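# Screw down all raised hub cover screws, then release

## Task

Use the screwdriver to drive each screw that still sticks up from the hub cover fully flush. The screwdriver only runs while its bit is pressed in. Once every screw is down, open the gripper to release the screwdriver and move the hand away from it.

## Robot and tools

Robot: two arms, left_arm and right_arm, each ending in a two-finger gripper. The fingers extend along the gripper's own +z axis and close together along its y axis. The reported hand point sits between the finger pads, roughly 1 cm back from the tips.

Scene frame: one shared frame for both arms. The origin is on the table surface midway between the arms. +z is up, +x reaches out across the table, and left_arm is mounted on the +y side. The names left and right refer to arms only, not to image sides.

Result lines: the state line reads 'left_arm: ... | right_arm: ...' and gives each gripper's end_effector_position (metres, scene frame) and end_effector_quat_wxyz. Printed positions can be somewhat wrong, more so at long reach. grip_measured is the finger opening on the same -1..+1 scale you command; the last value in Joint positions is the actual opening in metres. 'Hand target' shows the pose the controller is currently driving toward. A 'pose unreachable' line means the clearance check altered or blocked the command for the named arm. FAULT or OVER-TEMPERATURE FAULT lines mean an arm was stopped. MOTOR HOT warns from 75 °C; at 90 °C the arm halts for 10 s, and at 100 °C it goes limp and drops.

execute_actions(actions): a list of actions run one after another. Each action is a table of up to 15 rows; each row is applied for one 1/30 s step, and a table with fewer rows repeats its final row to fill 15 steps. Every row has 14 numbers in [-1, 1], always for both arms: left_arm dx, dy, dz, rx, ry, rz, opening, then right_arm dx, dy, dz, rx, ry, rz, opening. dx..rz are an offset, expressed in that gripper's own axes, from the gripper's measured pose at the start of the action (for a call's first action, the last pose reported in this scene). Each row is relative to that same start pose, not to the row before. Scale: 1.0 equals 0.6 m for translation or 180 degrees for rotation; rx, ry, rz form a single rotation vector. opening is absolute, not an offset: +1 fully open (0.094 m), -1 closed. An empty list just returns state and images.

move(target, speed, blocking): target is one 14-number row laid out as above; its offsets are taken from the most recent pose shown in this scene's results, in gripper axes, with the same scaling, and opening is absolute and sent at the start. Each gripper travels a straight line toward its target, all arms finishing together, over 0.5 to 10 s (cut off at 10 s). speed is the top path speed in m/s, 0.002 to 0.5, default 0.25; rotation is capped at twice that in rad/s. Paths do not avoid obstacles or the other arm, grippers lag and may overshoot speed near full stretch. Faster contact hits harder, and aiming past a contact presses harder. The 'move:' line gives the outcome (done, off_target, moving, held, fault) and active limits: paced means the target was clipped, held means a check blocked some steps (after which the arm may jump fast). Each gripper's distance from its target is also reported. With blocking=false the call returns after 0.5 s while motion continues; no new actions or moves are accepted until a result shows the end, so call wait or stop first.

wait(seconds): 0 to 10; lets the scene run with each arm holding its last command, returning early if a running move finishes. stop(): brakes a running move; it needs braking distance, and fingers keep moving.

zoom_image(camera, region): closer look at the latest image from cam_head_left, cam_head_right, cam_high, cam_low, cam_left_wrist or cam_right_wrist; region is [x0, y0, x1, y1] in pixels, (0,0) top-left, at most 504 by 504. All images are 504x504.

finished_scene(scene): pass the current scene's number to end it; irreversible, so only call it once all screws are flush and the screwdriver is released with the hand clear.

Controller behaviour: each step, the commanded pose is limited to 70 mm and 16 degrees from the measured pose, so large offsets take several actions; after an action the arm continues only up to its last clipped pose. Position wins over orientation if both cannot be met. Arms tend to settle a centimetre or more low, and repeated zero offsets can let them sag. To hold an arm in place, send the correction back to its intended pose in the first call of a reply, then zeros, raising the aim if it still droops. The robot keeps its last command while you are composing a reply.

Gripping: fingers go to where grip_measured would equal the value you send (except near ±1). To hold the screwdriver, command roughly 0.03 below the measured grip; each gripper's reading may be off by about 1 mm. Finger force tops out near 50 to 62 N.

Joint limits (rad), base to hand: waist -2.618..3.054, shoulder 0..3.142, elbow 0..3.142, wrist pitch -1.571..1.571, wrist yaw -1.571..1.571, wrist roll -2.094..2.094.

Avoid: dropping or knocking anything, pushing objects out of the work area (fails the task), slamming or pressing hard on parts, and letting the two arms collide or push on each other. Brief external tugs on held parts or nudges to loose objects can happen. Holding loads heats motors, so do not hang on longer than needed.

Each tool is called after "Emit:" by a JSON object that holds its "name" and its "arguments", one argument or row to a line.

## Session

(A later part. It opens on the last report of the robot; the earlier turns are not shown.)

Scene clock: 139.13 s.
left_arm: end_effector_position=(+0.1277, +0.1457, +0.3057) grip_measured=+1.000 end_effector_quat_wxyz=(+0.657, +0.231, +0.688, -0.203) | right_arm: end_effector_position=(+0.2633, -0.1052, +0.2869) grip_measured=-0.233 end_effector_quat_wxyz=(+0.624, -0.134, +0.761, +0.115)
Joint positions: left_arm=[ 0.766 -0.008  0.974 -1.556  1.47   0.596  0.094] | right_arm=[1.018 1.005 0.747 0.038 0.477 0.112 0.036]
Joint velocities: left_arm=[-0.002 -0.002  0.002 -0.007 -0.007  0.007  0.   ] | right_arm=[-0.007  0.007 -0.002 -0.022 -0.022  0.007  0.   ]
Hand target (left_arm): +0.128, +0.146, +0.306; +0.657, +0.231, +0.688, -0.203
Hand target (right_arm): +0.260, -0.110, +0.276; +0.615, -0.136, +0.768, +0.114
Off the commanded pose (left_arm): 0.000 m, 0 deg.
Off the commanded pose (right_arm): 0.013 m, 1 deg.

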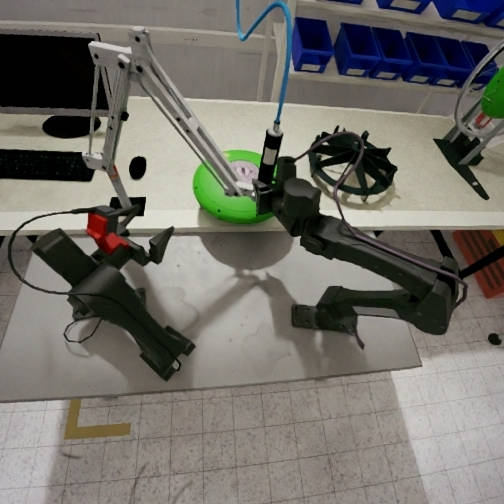

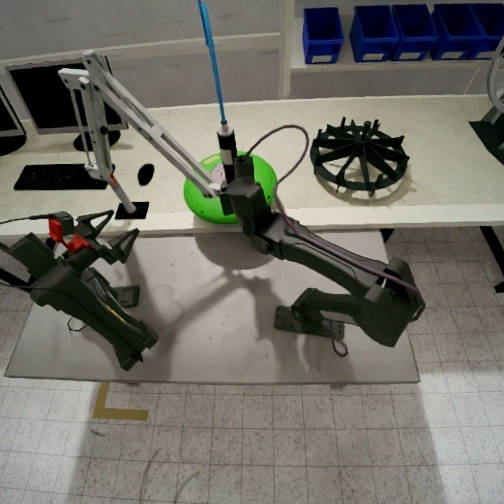

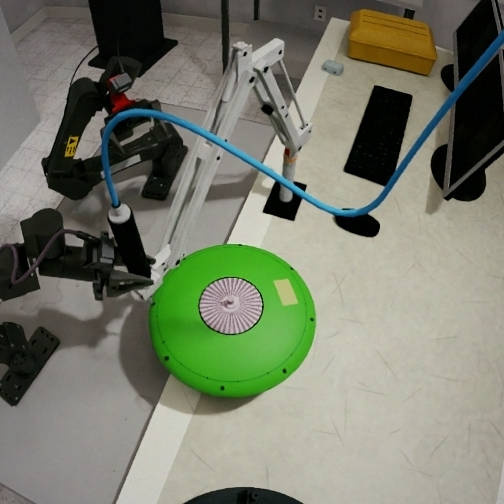

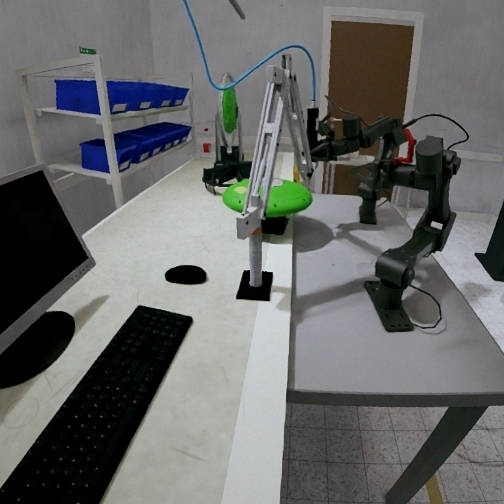

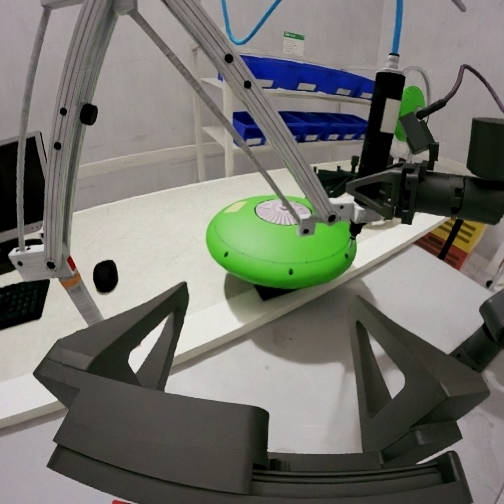

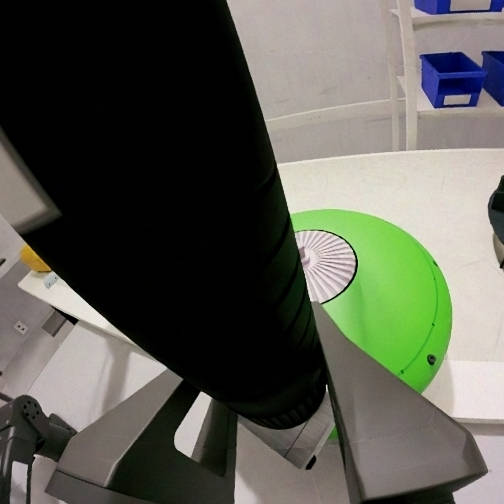

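Emit:
{"name": "execute_actions", "arguments": {
  "actions": [
    [[0,0,0,0,0,0,1,0.02,-0.005,-0.004,0,0.007,0,-0.27],[0,0,0,0,0,0,1,0.022,-0.0045,-0.002,0,0.007,0,-0.27],[0,0,0,0,0,0,1,0.024,-0.004,0,0,0.007,0,-0.27],[0,0,0,0,0,0,1,0.026,-0.003,0.002,0,0.007,0,-0.27],[0,0,0,0,0,0,1,0.028,-0.0025,0.004,0,0.007,0,-0.27],[0,0,0,0,0,0,1,0.031,-0.002,0.006,0,0.007,0,-0.27]]
  ]
}}

Emit:
{"name": "zoom_image", "arguments": {
  "camera": "cam_left_wrist",
  "region": [325, 225, 367, 267]
}}

Emit:
{"name": "wait", "arguments": {
  "seconds": 1
}}

Scene clock: 144.03 s.
left_arm: end_effector_position=(+0.1277, +0.1457, +0.3057) grip_measured=+1.000 end_effector_quat_wxyz=(+0.657, +0.231, +0.688, -0.203) | right_arm: end_effector_position=(+0.2639, -0.1055, +0.2862) grip_measured=-0.233 end_effector_quat_wxyz=(+0.629, -0.131, +0.758, +0.116)
Joint positions: left_arm=[ 0.766 -0.008  0.974 -1.556  1.47   0.596  0.094] | right_arm=[1.018 1.005 0.732 0.066 0.481 0.107 0.036]
Joint velocities: left_arm=[ 0.002 -0.022  0.002  0.007  0.037  0.037  0.   ] | right_arm=[-0.002 -0.012 -0.007  0.037  0.11  -0.066  0.   ]
Hand target (left_arm): +0.128, +0.146, +0.306; +0.657, +0.231, +0.688, -0.203
Hand target (right_arm): +0.263, -0.106, +0.268; +0.616, -0.135, +0.768, +0.114
Off the commanded pose (left_arm): 0.000 m, 0 deg.
Off the commanded pose (right_arm): 0.018 m, 2 deg.

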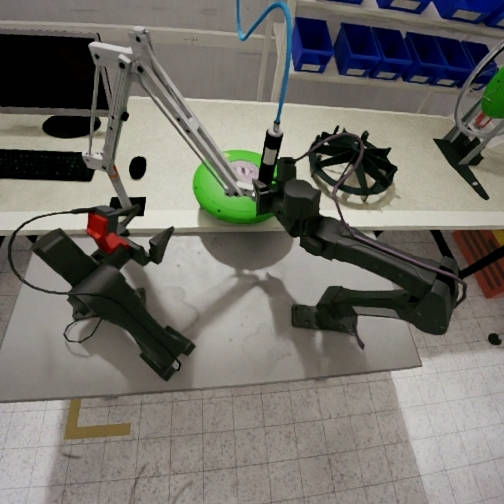

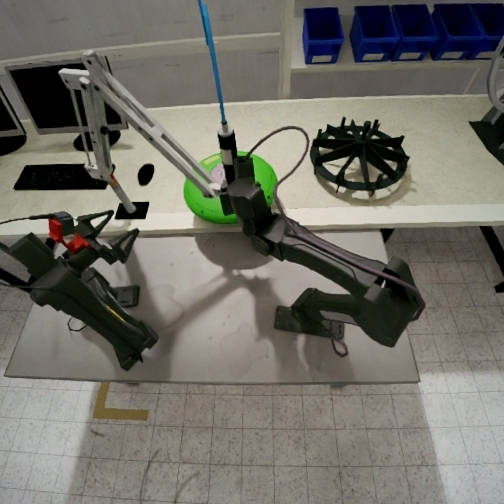

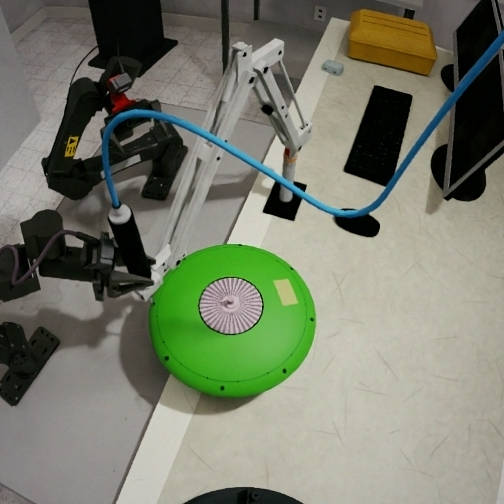

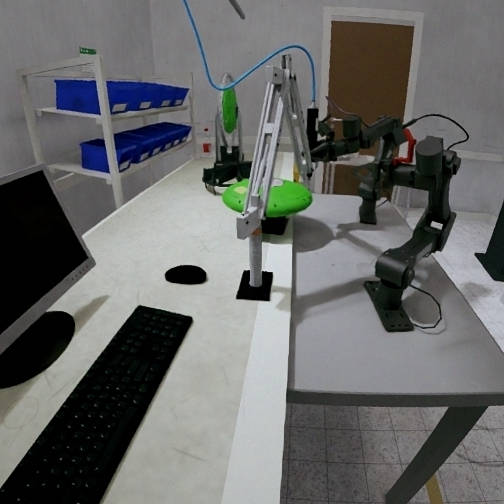

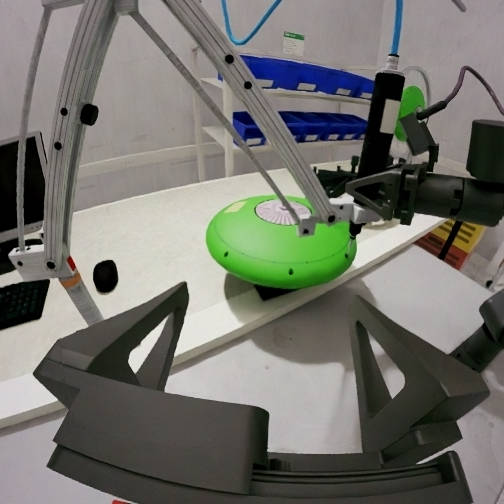

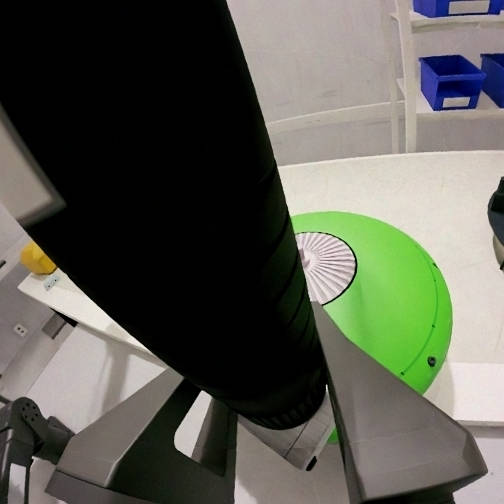

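Region (325, 225, 367, 267) of cam_left_wrist's 504x504 image, scaled by 12.000, with more detail than that image has.

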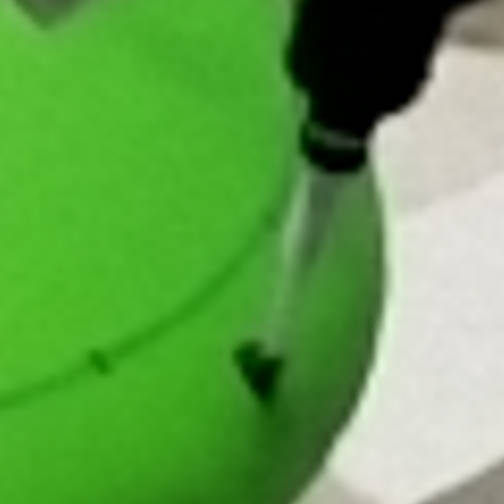

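Scene clock: 145.03 s.
left_arm: end_effector_position=(+0.1277, +0.1457, +0.3057) grip_measured=+1.000 end_effector_quat_wxyz=(+0.657, +0.231, +0.688, -0.203) | right_arm: end_effector_position=(+0.2640, -0.1055, +0.2862) grip_measured=-0.233 end_effector_quat_wxyz=(+0.629, -0.131, +0.757, +0.116)
Joint positions: left_arm=[ 0.766 -0.008  0.974 -1.556  1.47   0.596  0.094] | right_arm=[1.018 1.005 0.732 0.067 0.481 0.107 0.036]
Joint velocities: left_arm=[-0.022  0.032  0.002 -0.095 -0.022 -0.022  0.   ] | right_arm=[-0.002  0.007  0.002 -0.007 -0.022 -0.037 -0.001]
Hand target (left_arm): +0.128, +0.146, +0.306; +0.657, +0.231, +0.688, -0.203
Hand target (right_arm): +0.263, -0.106, +0.268; +0.616, -0.135, +0.768, +0.114
Off the commanded pose (left_arm): 0.000 m, 0 deg.
Off the commanded pose (right_arm): 0.018 m, 2 deg.
wait: 1.00 s; at rest by 0.17 s

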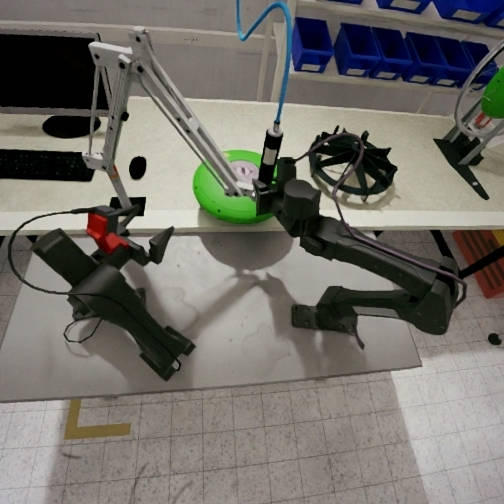

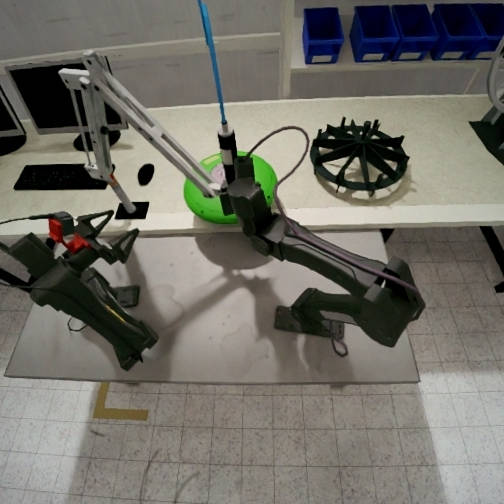

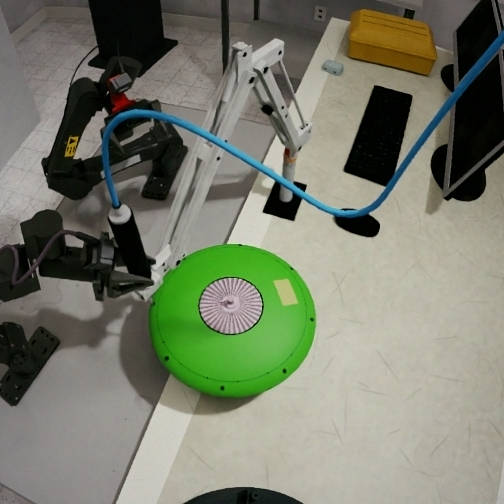

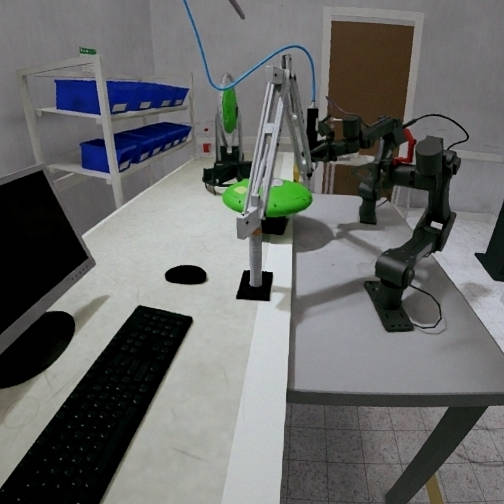

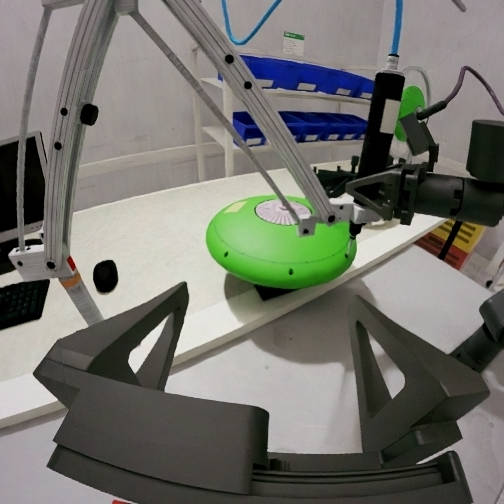

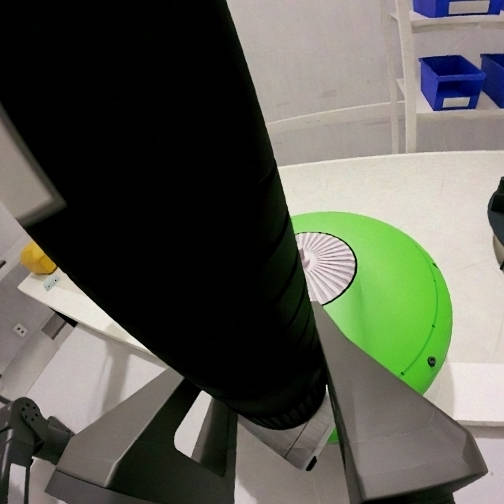

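Emit:
{"name": "execute_actions", "arguments": {
  "actions": [
    [[0,0,0,0,0,0,1,0.026,0.001,0.006,0,0.01,0,-0.27],[0,0,0,0,0,0,1,0.024,0.002,0.007,0,0.01,0,-0.27],[0,0,0,0,0,0,1,0.023,0.003,0.008,0,0.01,0,-0.27],[0,0,0,0,0,0,1,0.022,0.004,0.008,0,0.01,0,-0.27],[0,0,0,0,0,0,1,0.022,0.0053,0.009,0,0.01,0,-0.27]]
  ]
}}

Scene clock: 148.03 s.
left_arm: end_effector_position=(+0.1277, +0.1457, +0.3057) grip_measured=+1.000 end_effector_quat_wxyz=(+0.657, +0.231, +0.688, -0.203) | right_arm: end_effector_position=(+0.2641, -0.1058, +0.2863) grip_measured=-0.233 end_effector_quat_wxyz=(+0.629, -0.131, +0.757, +0.115)
Joint positions: left_arm=[ 0.766 -0.008  0.974 -1.556  1.47   0.596  0.094] | right_arm=[1.018 1.005 0.732 0.067 0.483 0.107 0.036]
Joint velocities: left_arm=[-0.007 -0.022  0.002 -0.051  0.051 -0.007  0.   ] | right_arm=[-0.002  0.002 -0.027 -0.037  0.095  0.007 -0.002]
Hand target (left_arm): +0.128, +0.146, +0.306; +0.657, +0.231, +0.688, -0.203
Hand target (right_arm): +0.265, -0.102, +0.272; +0.617, -0.133, +0.767, +0.113
Off the commanded pose (left_arm): 0.000 m, 0 deg.
Off the commanded pose (right_arm): 0.015 m, 2 deg.

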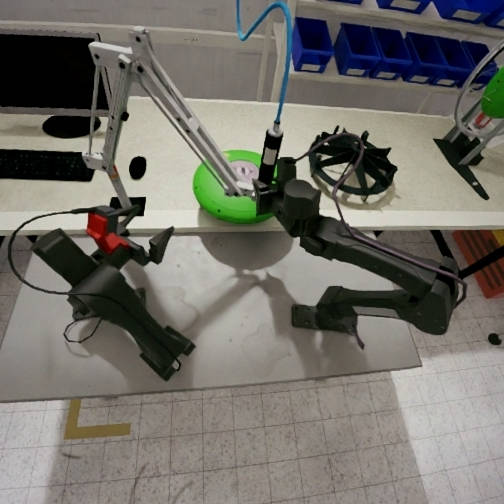

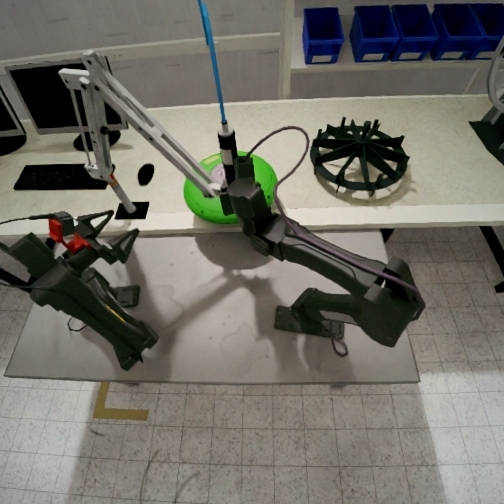

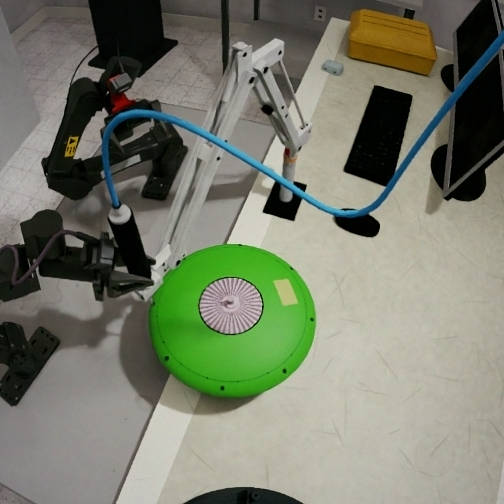

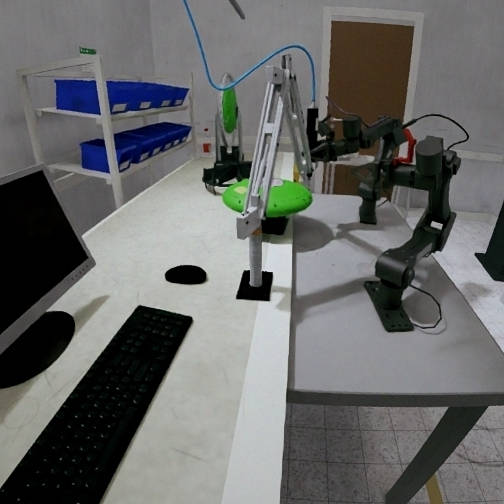

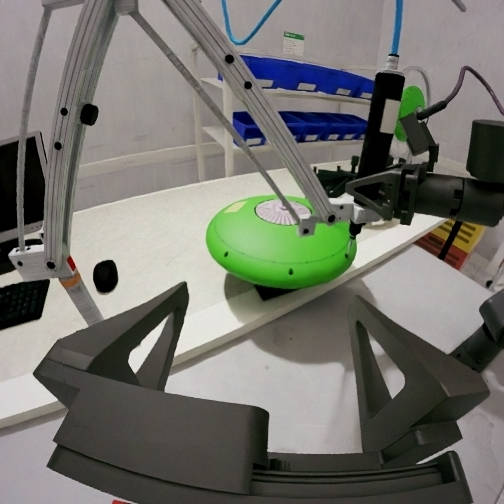

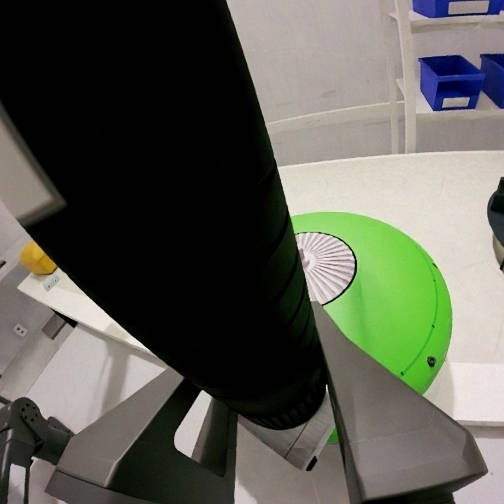

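Emit:
{"name": "execute_actions", "arguments": {
  "actions": [
    [[0,0,0,0,0,0,1,0.022,0.010,0.010,-0.006,0.01,0,-0.27]]
  ]
}}

Emit:
{"name": "zoom_image", "arguments": {
  "camera": "cam_left_wrist",
  "region": [325, 225, 367, 267]
}}

Emit:
{"name": "zoom_image", "arguments": {
  "camera": "cam_high",
  "region": [132, 280, 174, 322]
}}

Scene clock: 153.60 s.
left_arm: end_effector_position=(+0.1277, +0.1457, +0.3057) grip_measured=+1.000 end_effector_quat_wxyz=(+0.657, +0.231, +0.688, -0.203) | right_arm: end_effector_position=(+0.2641, -0.1057, +0.2864) grip_measured=-0.233 end_effector_quat_wxyz=(+0.629, -0.131, +0.757, +0.115)
Joint positions: left_arm=[ 0.766 -0.008  0.974 -1.556  1.47   0.596  0.094] | right_arm=[1.018 1.005 0.732 0.068 0.483 0.107 0.036]
Joint velocities: left_arm=[-0.002  0.012  0.007  0.051 -0.022  0.007  0.   ] | right_arm=[ 0.002 -0.012  0.002 -0.066  0.007 -0.051 -0.   ]
Hand target (left_arm): +0.128, +0.146, +0.306; +0.657, +0.231, +0.688, -0.203
Hand target (right_arm): +0.265, -0.099, +0.272; +0.616, -0.138, +0.766, +0.120
Off the commanded pose (left_arm): 0.000 m, 0 deg.
Off the commanded pose (right_arm): 0.016 m, 2 deg.

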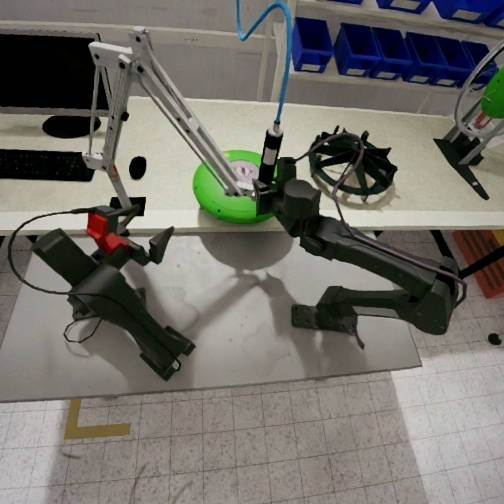

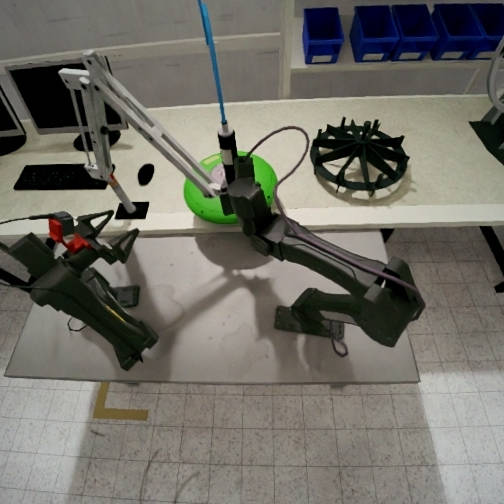

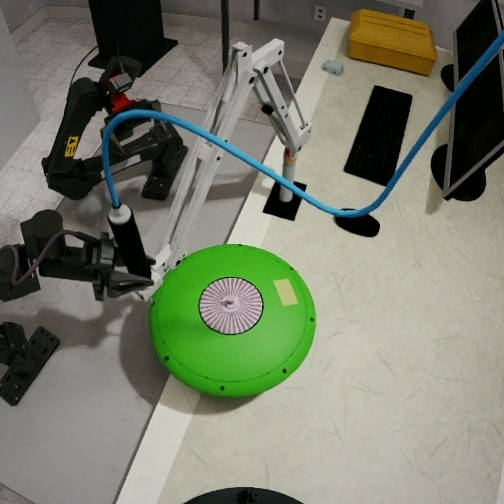

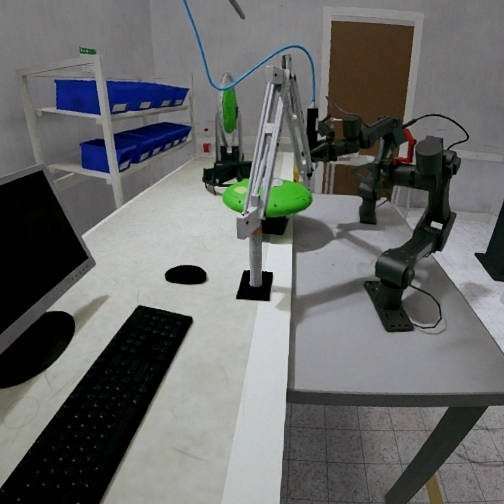

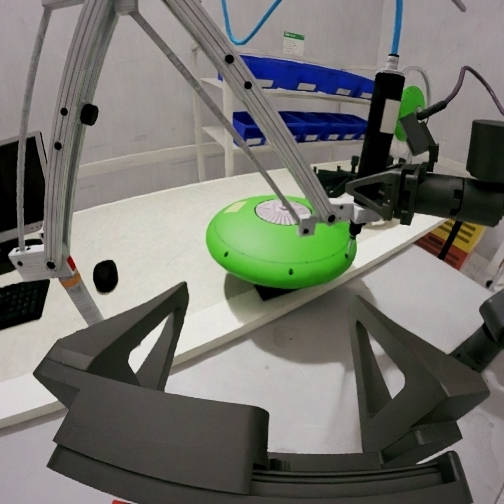

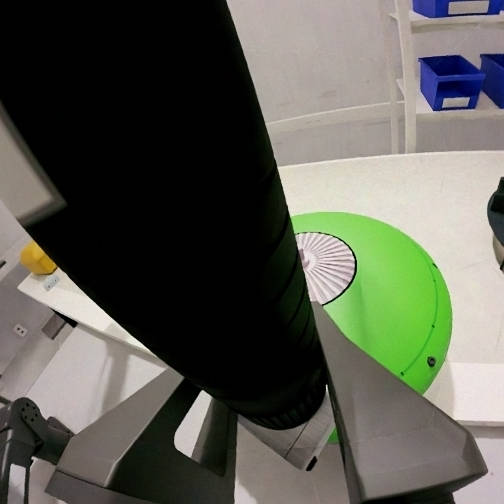

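Region (325, 225, 367, 267) of cam_left_wrist's 504x504 image, scaled by 12.000, with more detail than that image has.

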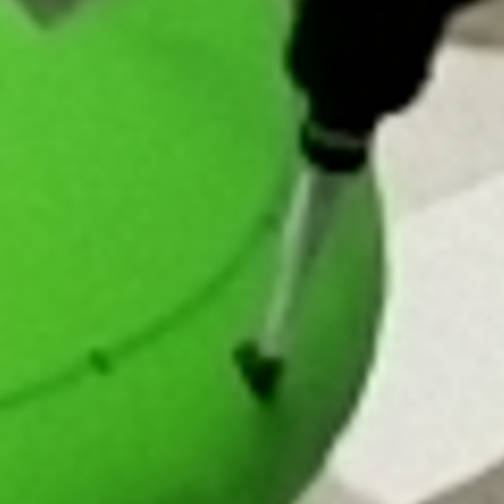

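Region (132, 280, 174, 322) of cam_high's 504x504 image, scaled by 12.000, with more detail than that image has.

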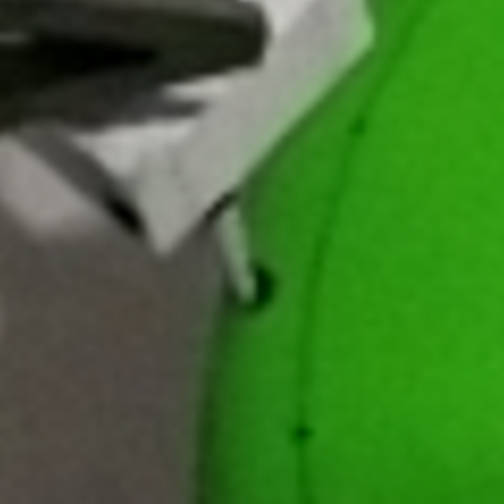

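Emit:
{"name": "execute_actions", "arguments": {
  "actions": [
    [[0,0,0,0,0,0,1,0.006,0.011,0.011,-0.004,0.006,0,-0.27]]
  ]
}}

Scene clock: 155.70 s.
left_arm: end_effector_position=(+0.1277, +0.1457, +0.3057) grip_measured=+1.000 end_effector_quat_wxyz=(+0.657, +0.231, +0.688, -0.203) | right_arm: end_effector_position=(+0.2658, -0.1039, +0.2859) grip_measured=-0.233 end_effector_quat_wxyz=(+0.631, -0.131, +0.756, +0.115)
Joint positions: left_arm=[ 0.766 -0.008  0.974 -1.556  1.47   0.596  0.094] | right_arm=[1.018 1.017 0.732 0.082 0.483 0.105 0.036]
Joint velocities: left_arm=[-0.002 -0.022  0.012  0.007  0.037 -0.037  0.   ] | right_arm=[ 0.007 -0.007  0.012 -0.022 -0.037  0.022  0.001]
Hand target (left_arm): +0.128, +0.146, +0.306; +0.657, +0.231, +0.688, -0.203
Hand target (right_arm): +0.267, -0.098, +0.282; +0.622, -0.136, +0.762, +0.119
Off the commanded pose (left_arm): 0.000 m, 0 deg.
Off the commanded pose (right_arm): 0.008 m, 1 deg.

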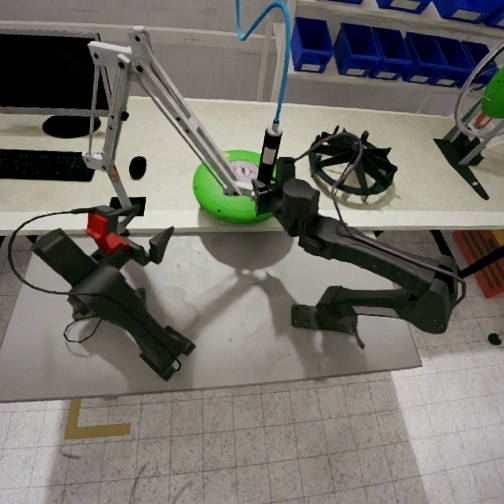

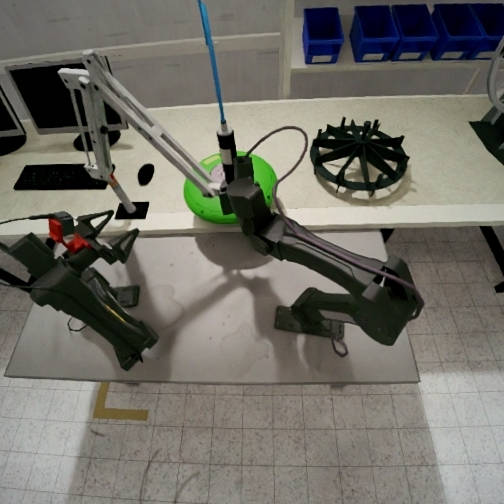

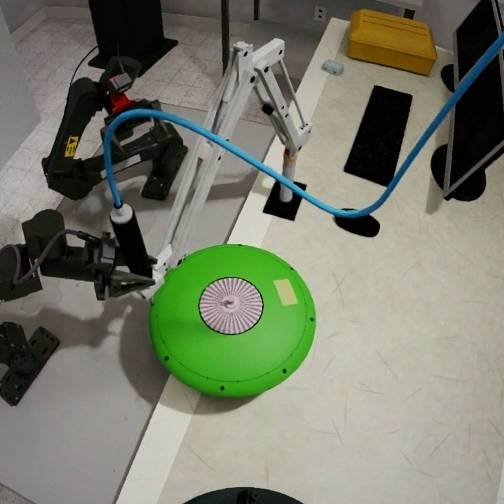

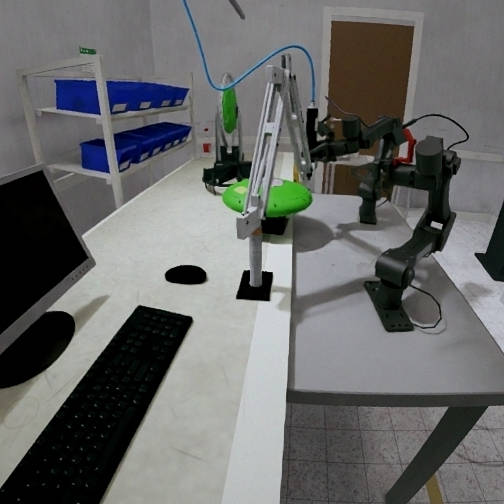

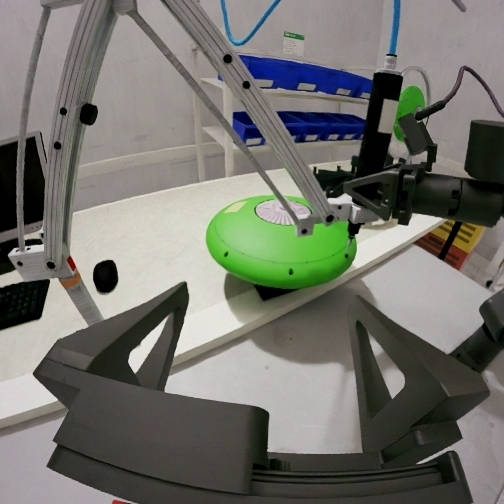

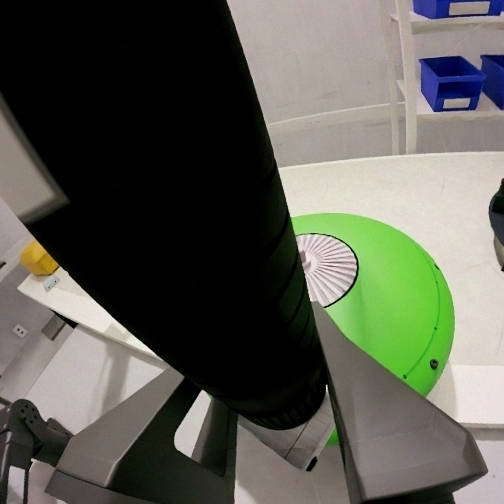

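Emit:
{"name": "execute_actions", "arguments": {
  "actions": [
    [[0,0,0,0,0,0,1,0.035,0.003,0.006,-0.004,0.014,0,-0.27]]
  ]
}}

Emit:
{"name": "zoom_image", "arguments": {
  "camera": "cam_left_wrist",
  "region": [325, 225, 367, 267]
}}

Emit:
{"name": "zoom_image", "arguments": {
  "camera": "cam_high",
  "region": [132, 280, 174, 322]
}}

Scene clock: 159.40 s.
left_arm: end_effector_position=(+0.1277, +0.1457, +0.3057) grip_measured=+1.000 end_effector_quat_wxyz=(+0.657, +0.231, +0.688, -0.203) | right_arm: end_effector_position=(+0.2659, -0.1038, +0.2861) grip_measured=-0.233 end_effector_quat_wxyz=(+0.631, -0.130, +0.756, +0.115)
Joint positions: left_arm=[ 0.766 -0.008  0.974 -1.556  1.47   0.596  0.094] | right_arm=[1.018 1.017 0.732 0.084 0.483 0.105 0.036]
Joint velocities: left_arm=[ 0.002  0.002  0.002 -0.022 -0.007 -0.095  0.   ] | right_arm=[ 0.007 -0.007 -0.002 -0.081  0.081  0.007 -0.001]
Hand target (left_arm): +0.128, +0.146, +0.306; +0.657, +0.231, +0.688, -0.203
Hand target (right_arm): +0.265, -0.102, +0.265; +0.613, -0.137, +0.769, +0.117
Off the commanded pose (left_arm): 0.000 m, 0 deg.
Off the commanded pose (right_arm): 0.022 m, 3 deg.

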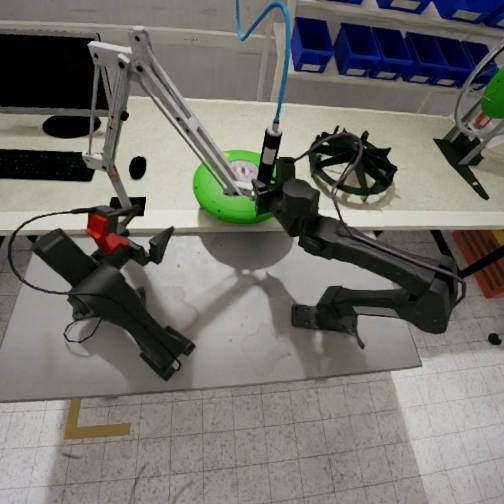

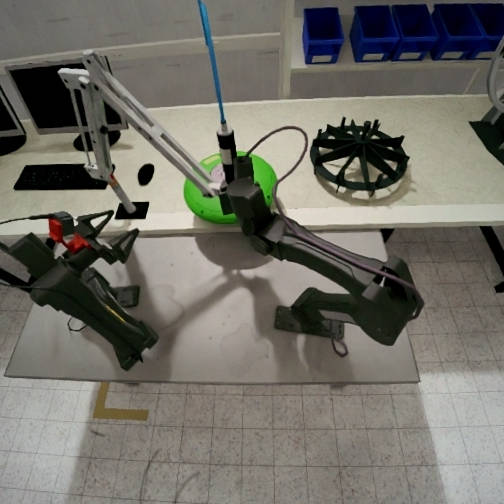

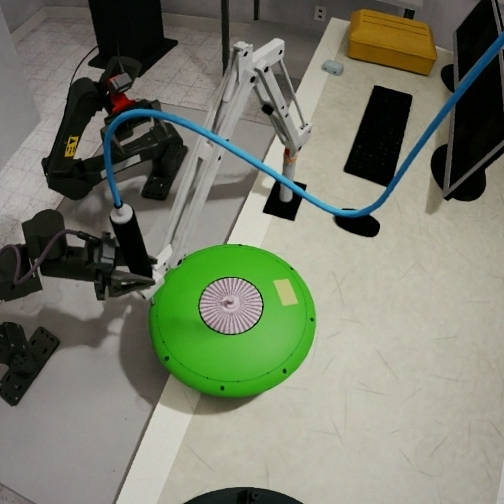

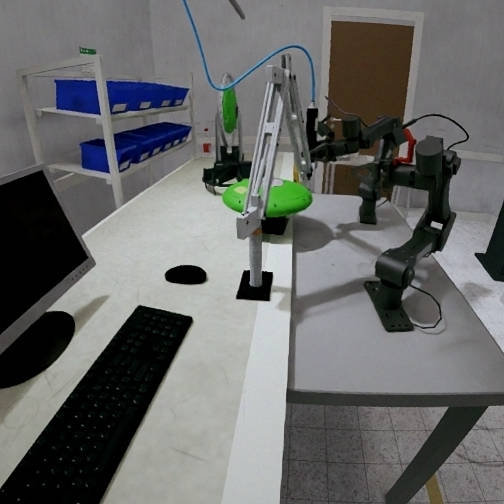

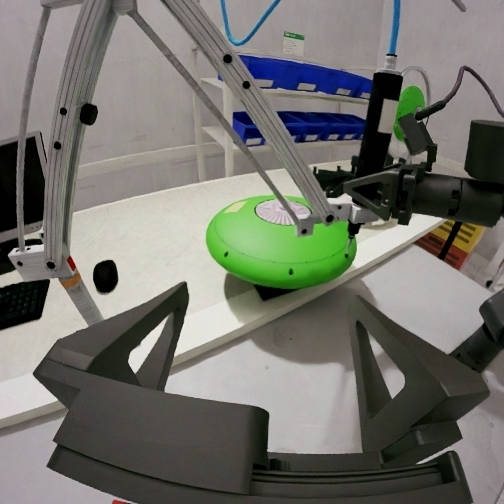

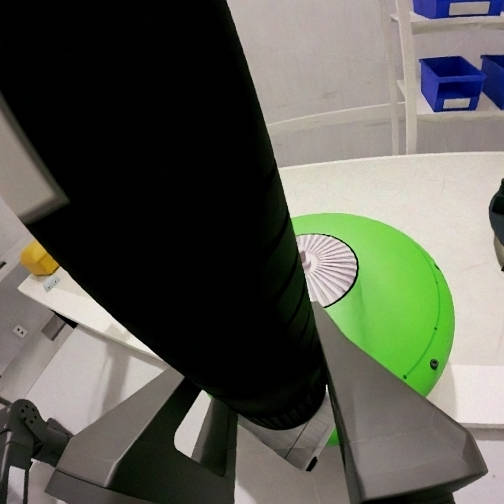

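Region (325, 225, 367, 267) of cam_left_wrist's 504x504 image, scaled by 12.000, with more detail than that image has.

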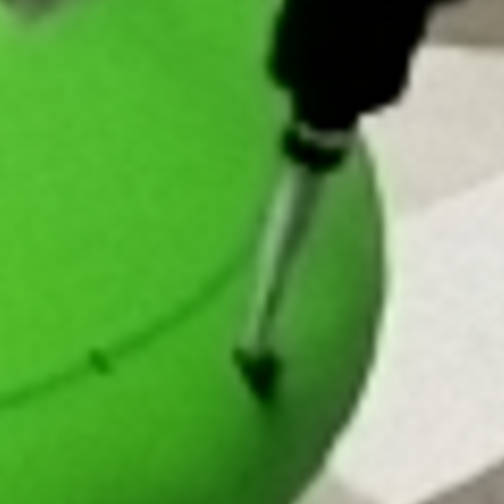

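Region (132, 280, 174, 322) of cam_high's 504x504 image, scaled by 12.000, with more detail than that image has.

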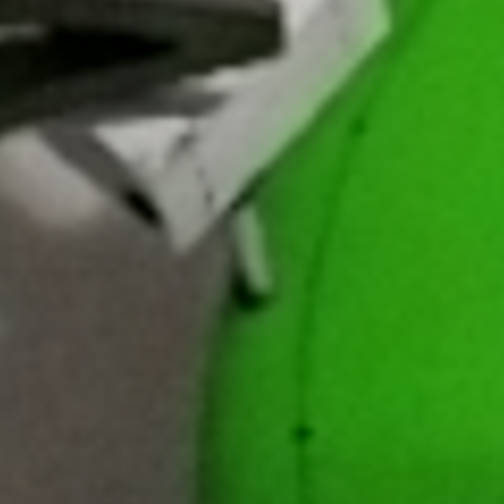

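Emit:
{"name": "execute_actions", "arguments": {
  "actions": [
    [[0,0,0,0,0,0,1,0.016,0.0135,-0.002,-0.008,0.008,-0.0015,-0.27]]
  ]
}}

Scene clock: 166.10 s.
left_arm: end_effector_position=(+0.1277, +0.1457, +0.3057) grip_measured=+1.000 end_effector_quat_wxyz=(+0.657, +0.231, +0.688, -0.203) | right_arm: end_effector_position=(+0.2648, -0.1030, +0.2863) grip_measured=-0.233 end_effector_quat_wxyz=(+0.631, -0.131, +0.756, +0.115)
Joint positions: left_arm=[ 0.766 -0.008  0.974 -1.556  1.47   0.596  0.094] | right_arm=[1.026 1.017 0.732 0.084 0.492 0.104 0.036]
Joint velocities: left_arm=[-0.022  0.002  0.007 -0.007  0.022 -0.037  0.   ] | right_arm=[-0.007 -0.022 -0.007  0.022  0.037 -0.051  0.   ]
Hand target (left_arm): +0.128, +0.146, +0.306; +0.657, +0.231, +0.688, -0.203
Hand target (right_arm): +0.260, -0.097, +0.277; +0.620, -0.142, +0.762, +0.122
Off the commanded pose (left_arm): 0.000 m, 0 deg.
Off the commanded pose (right_arm): 0.012 m, 2 deg.

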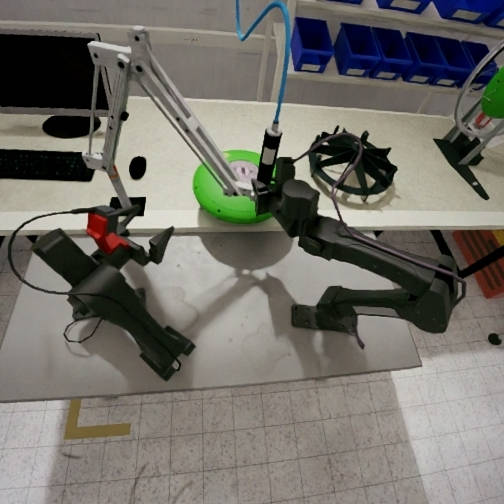

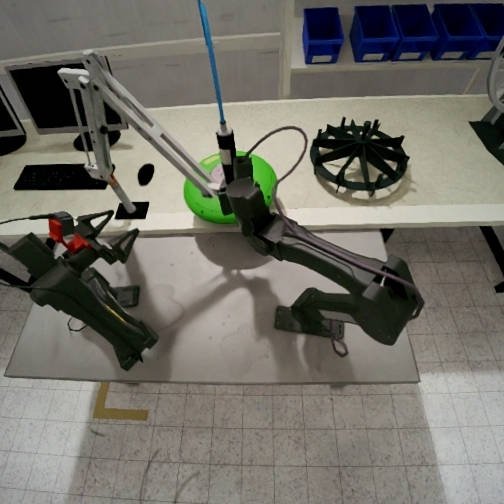

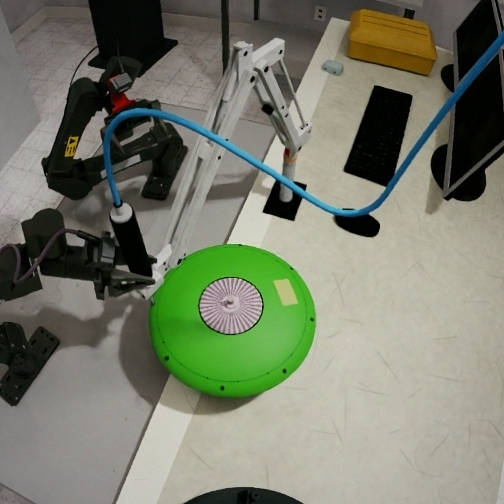

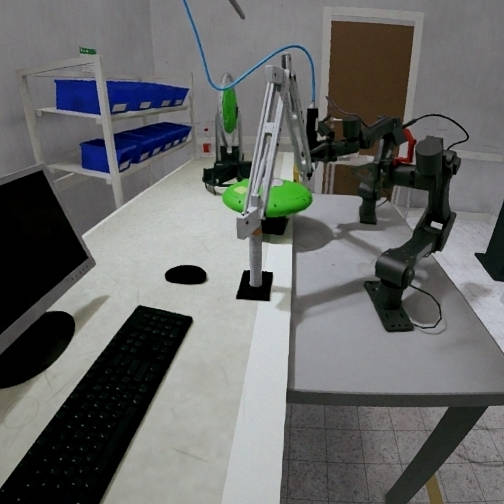

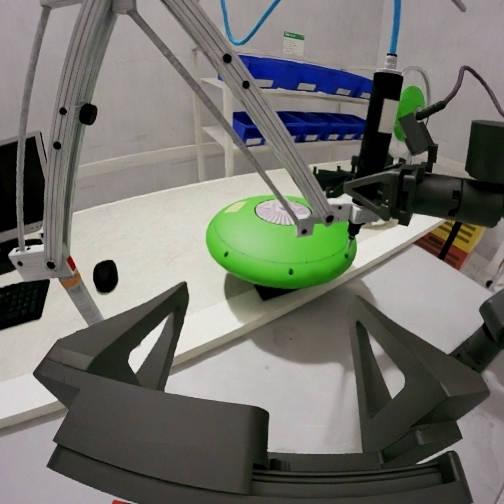

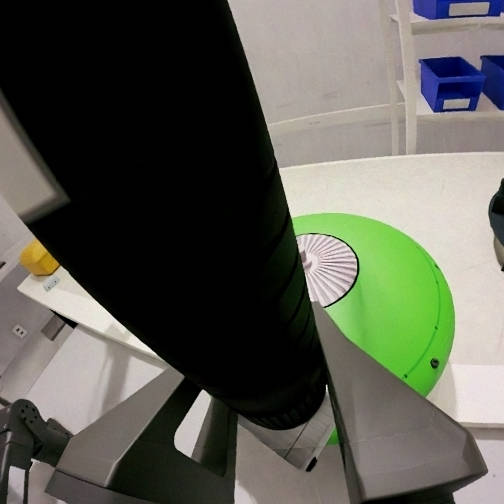

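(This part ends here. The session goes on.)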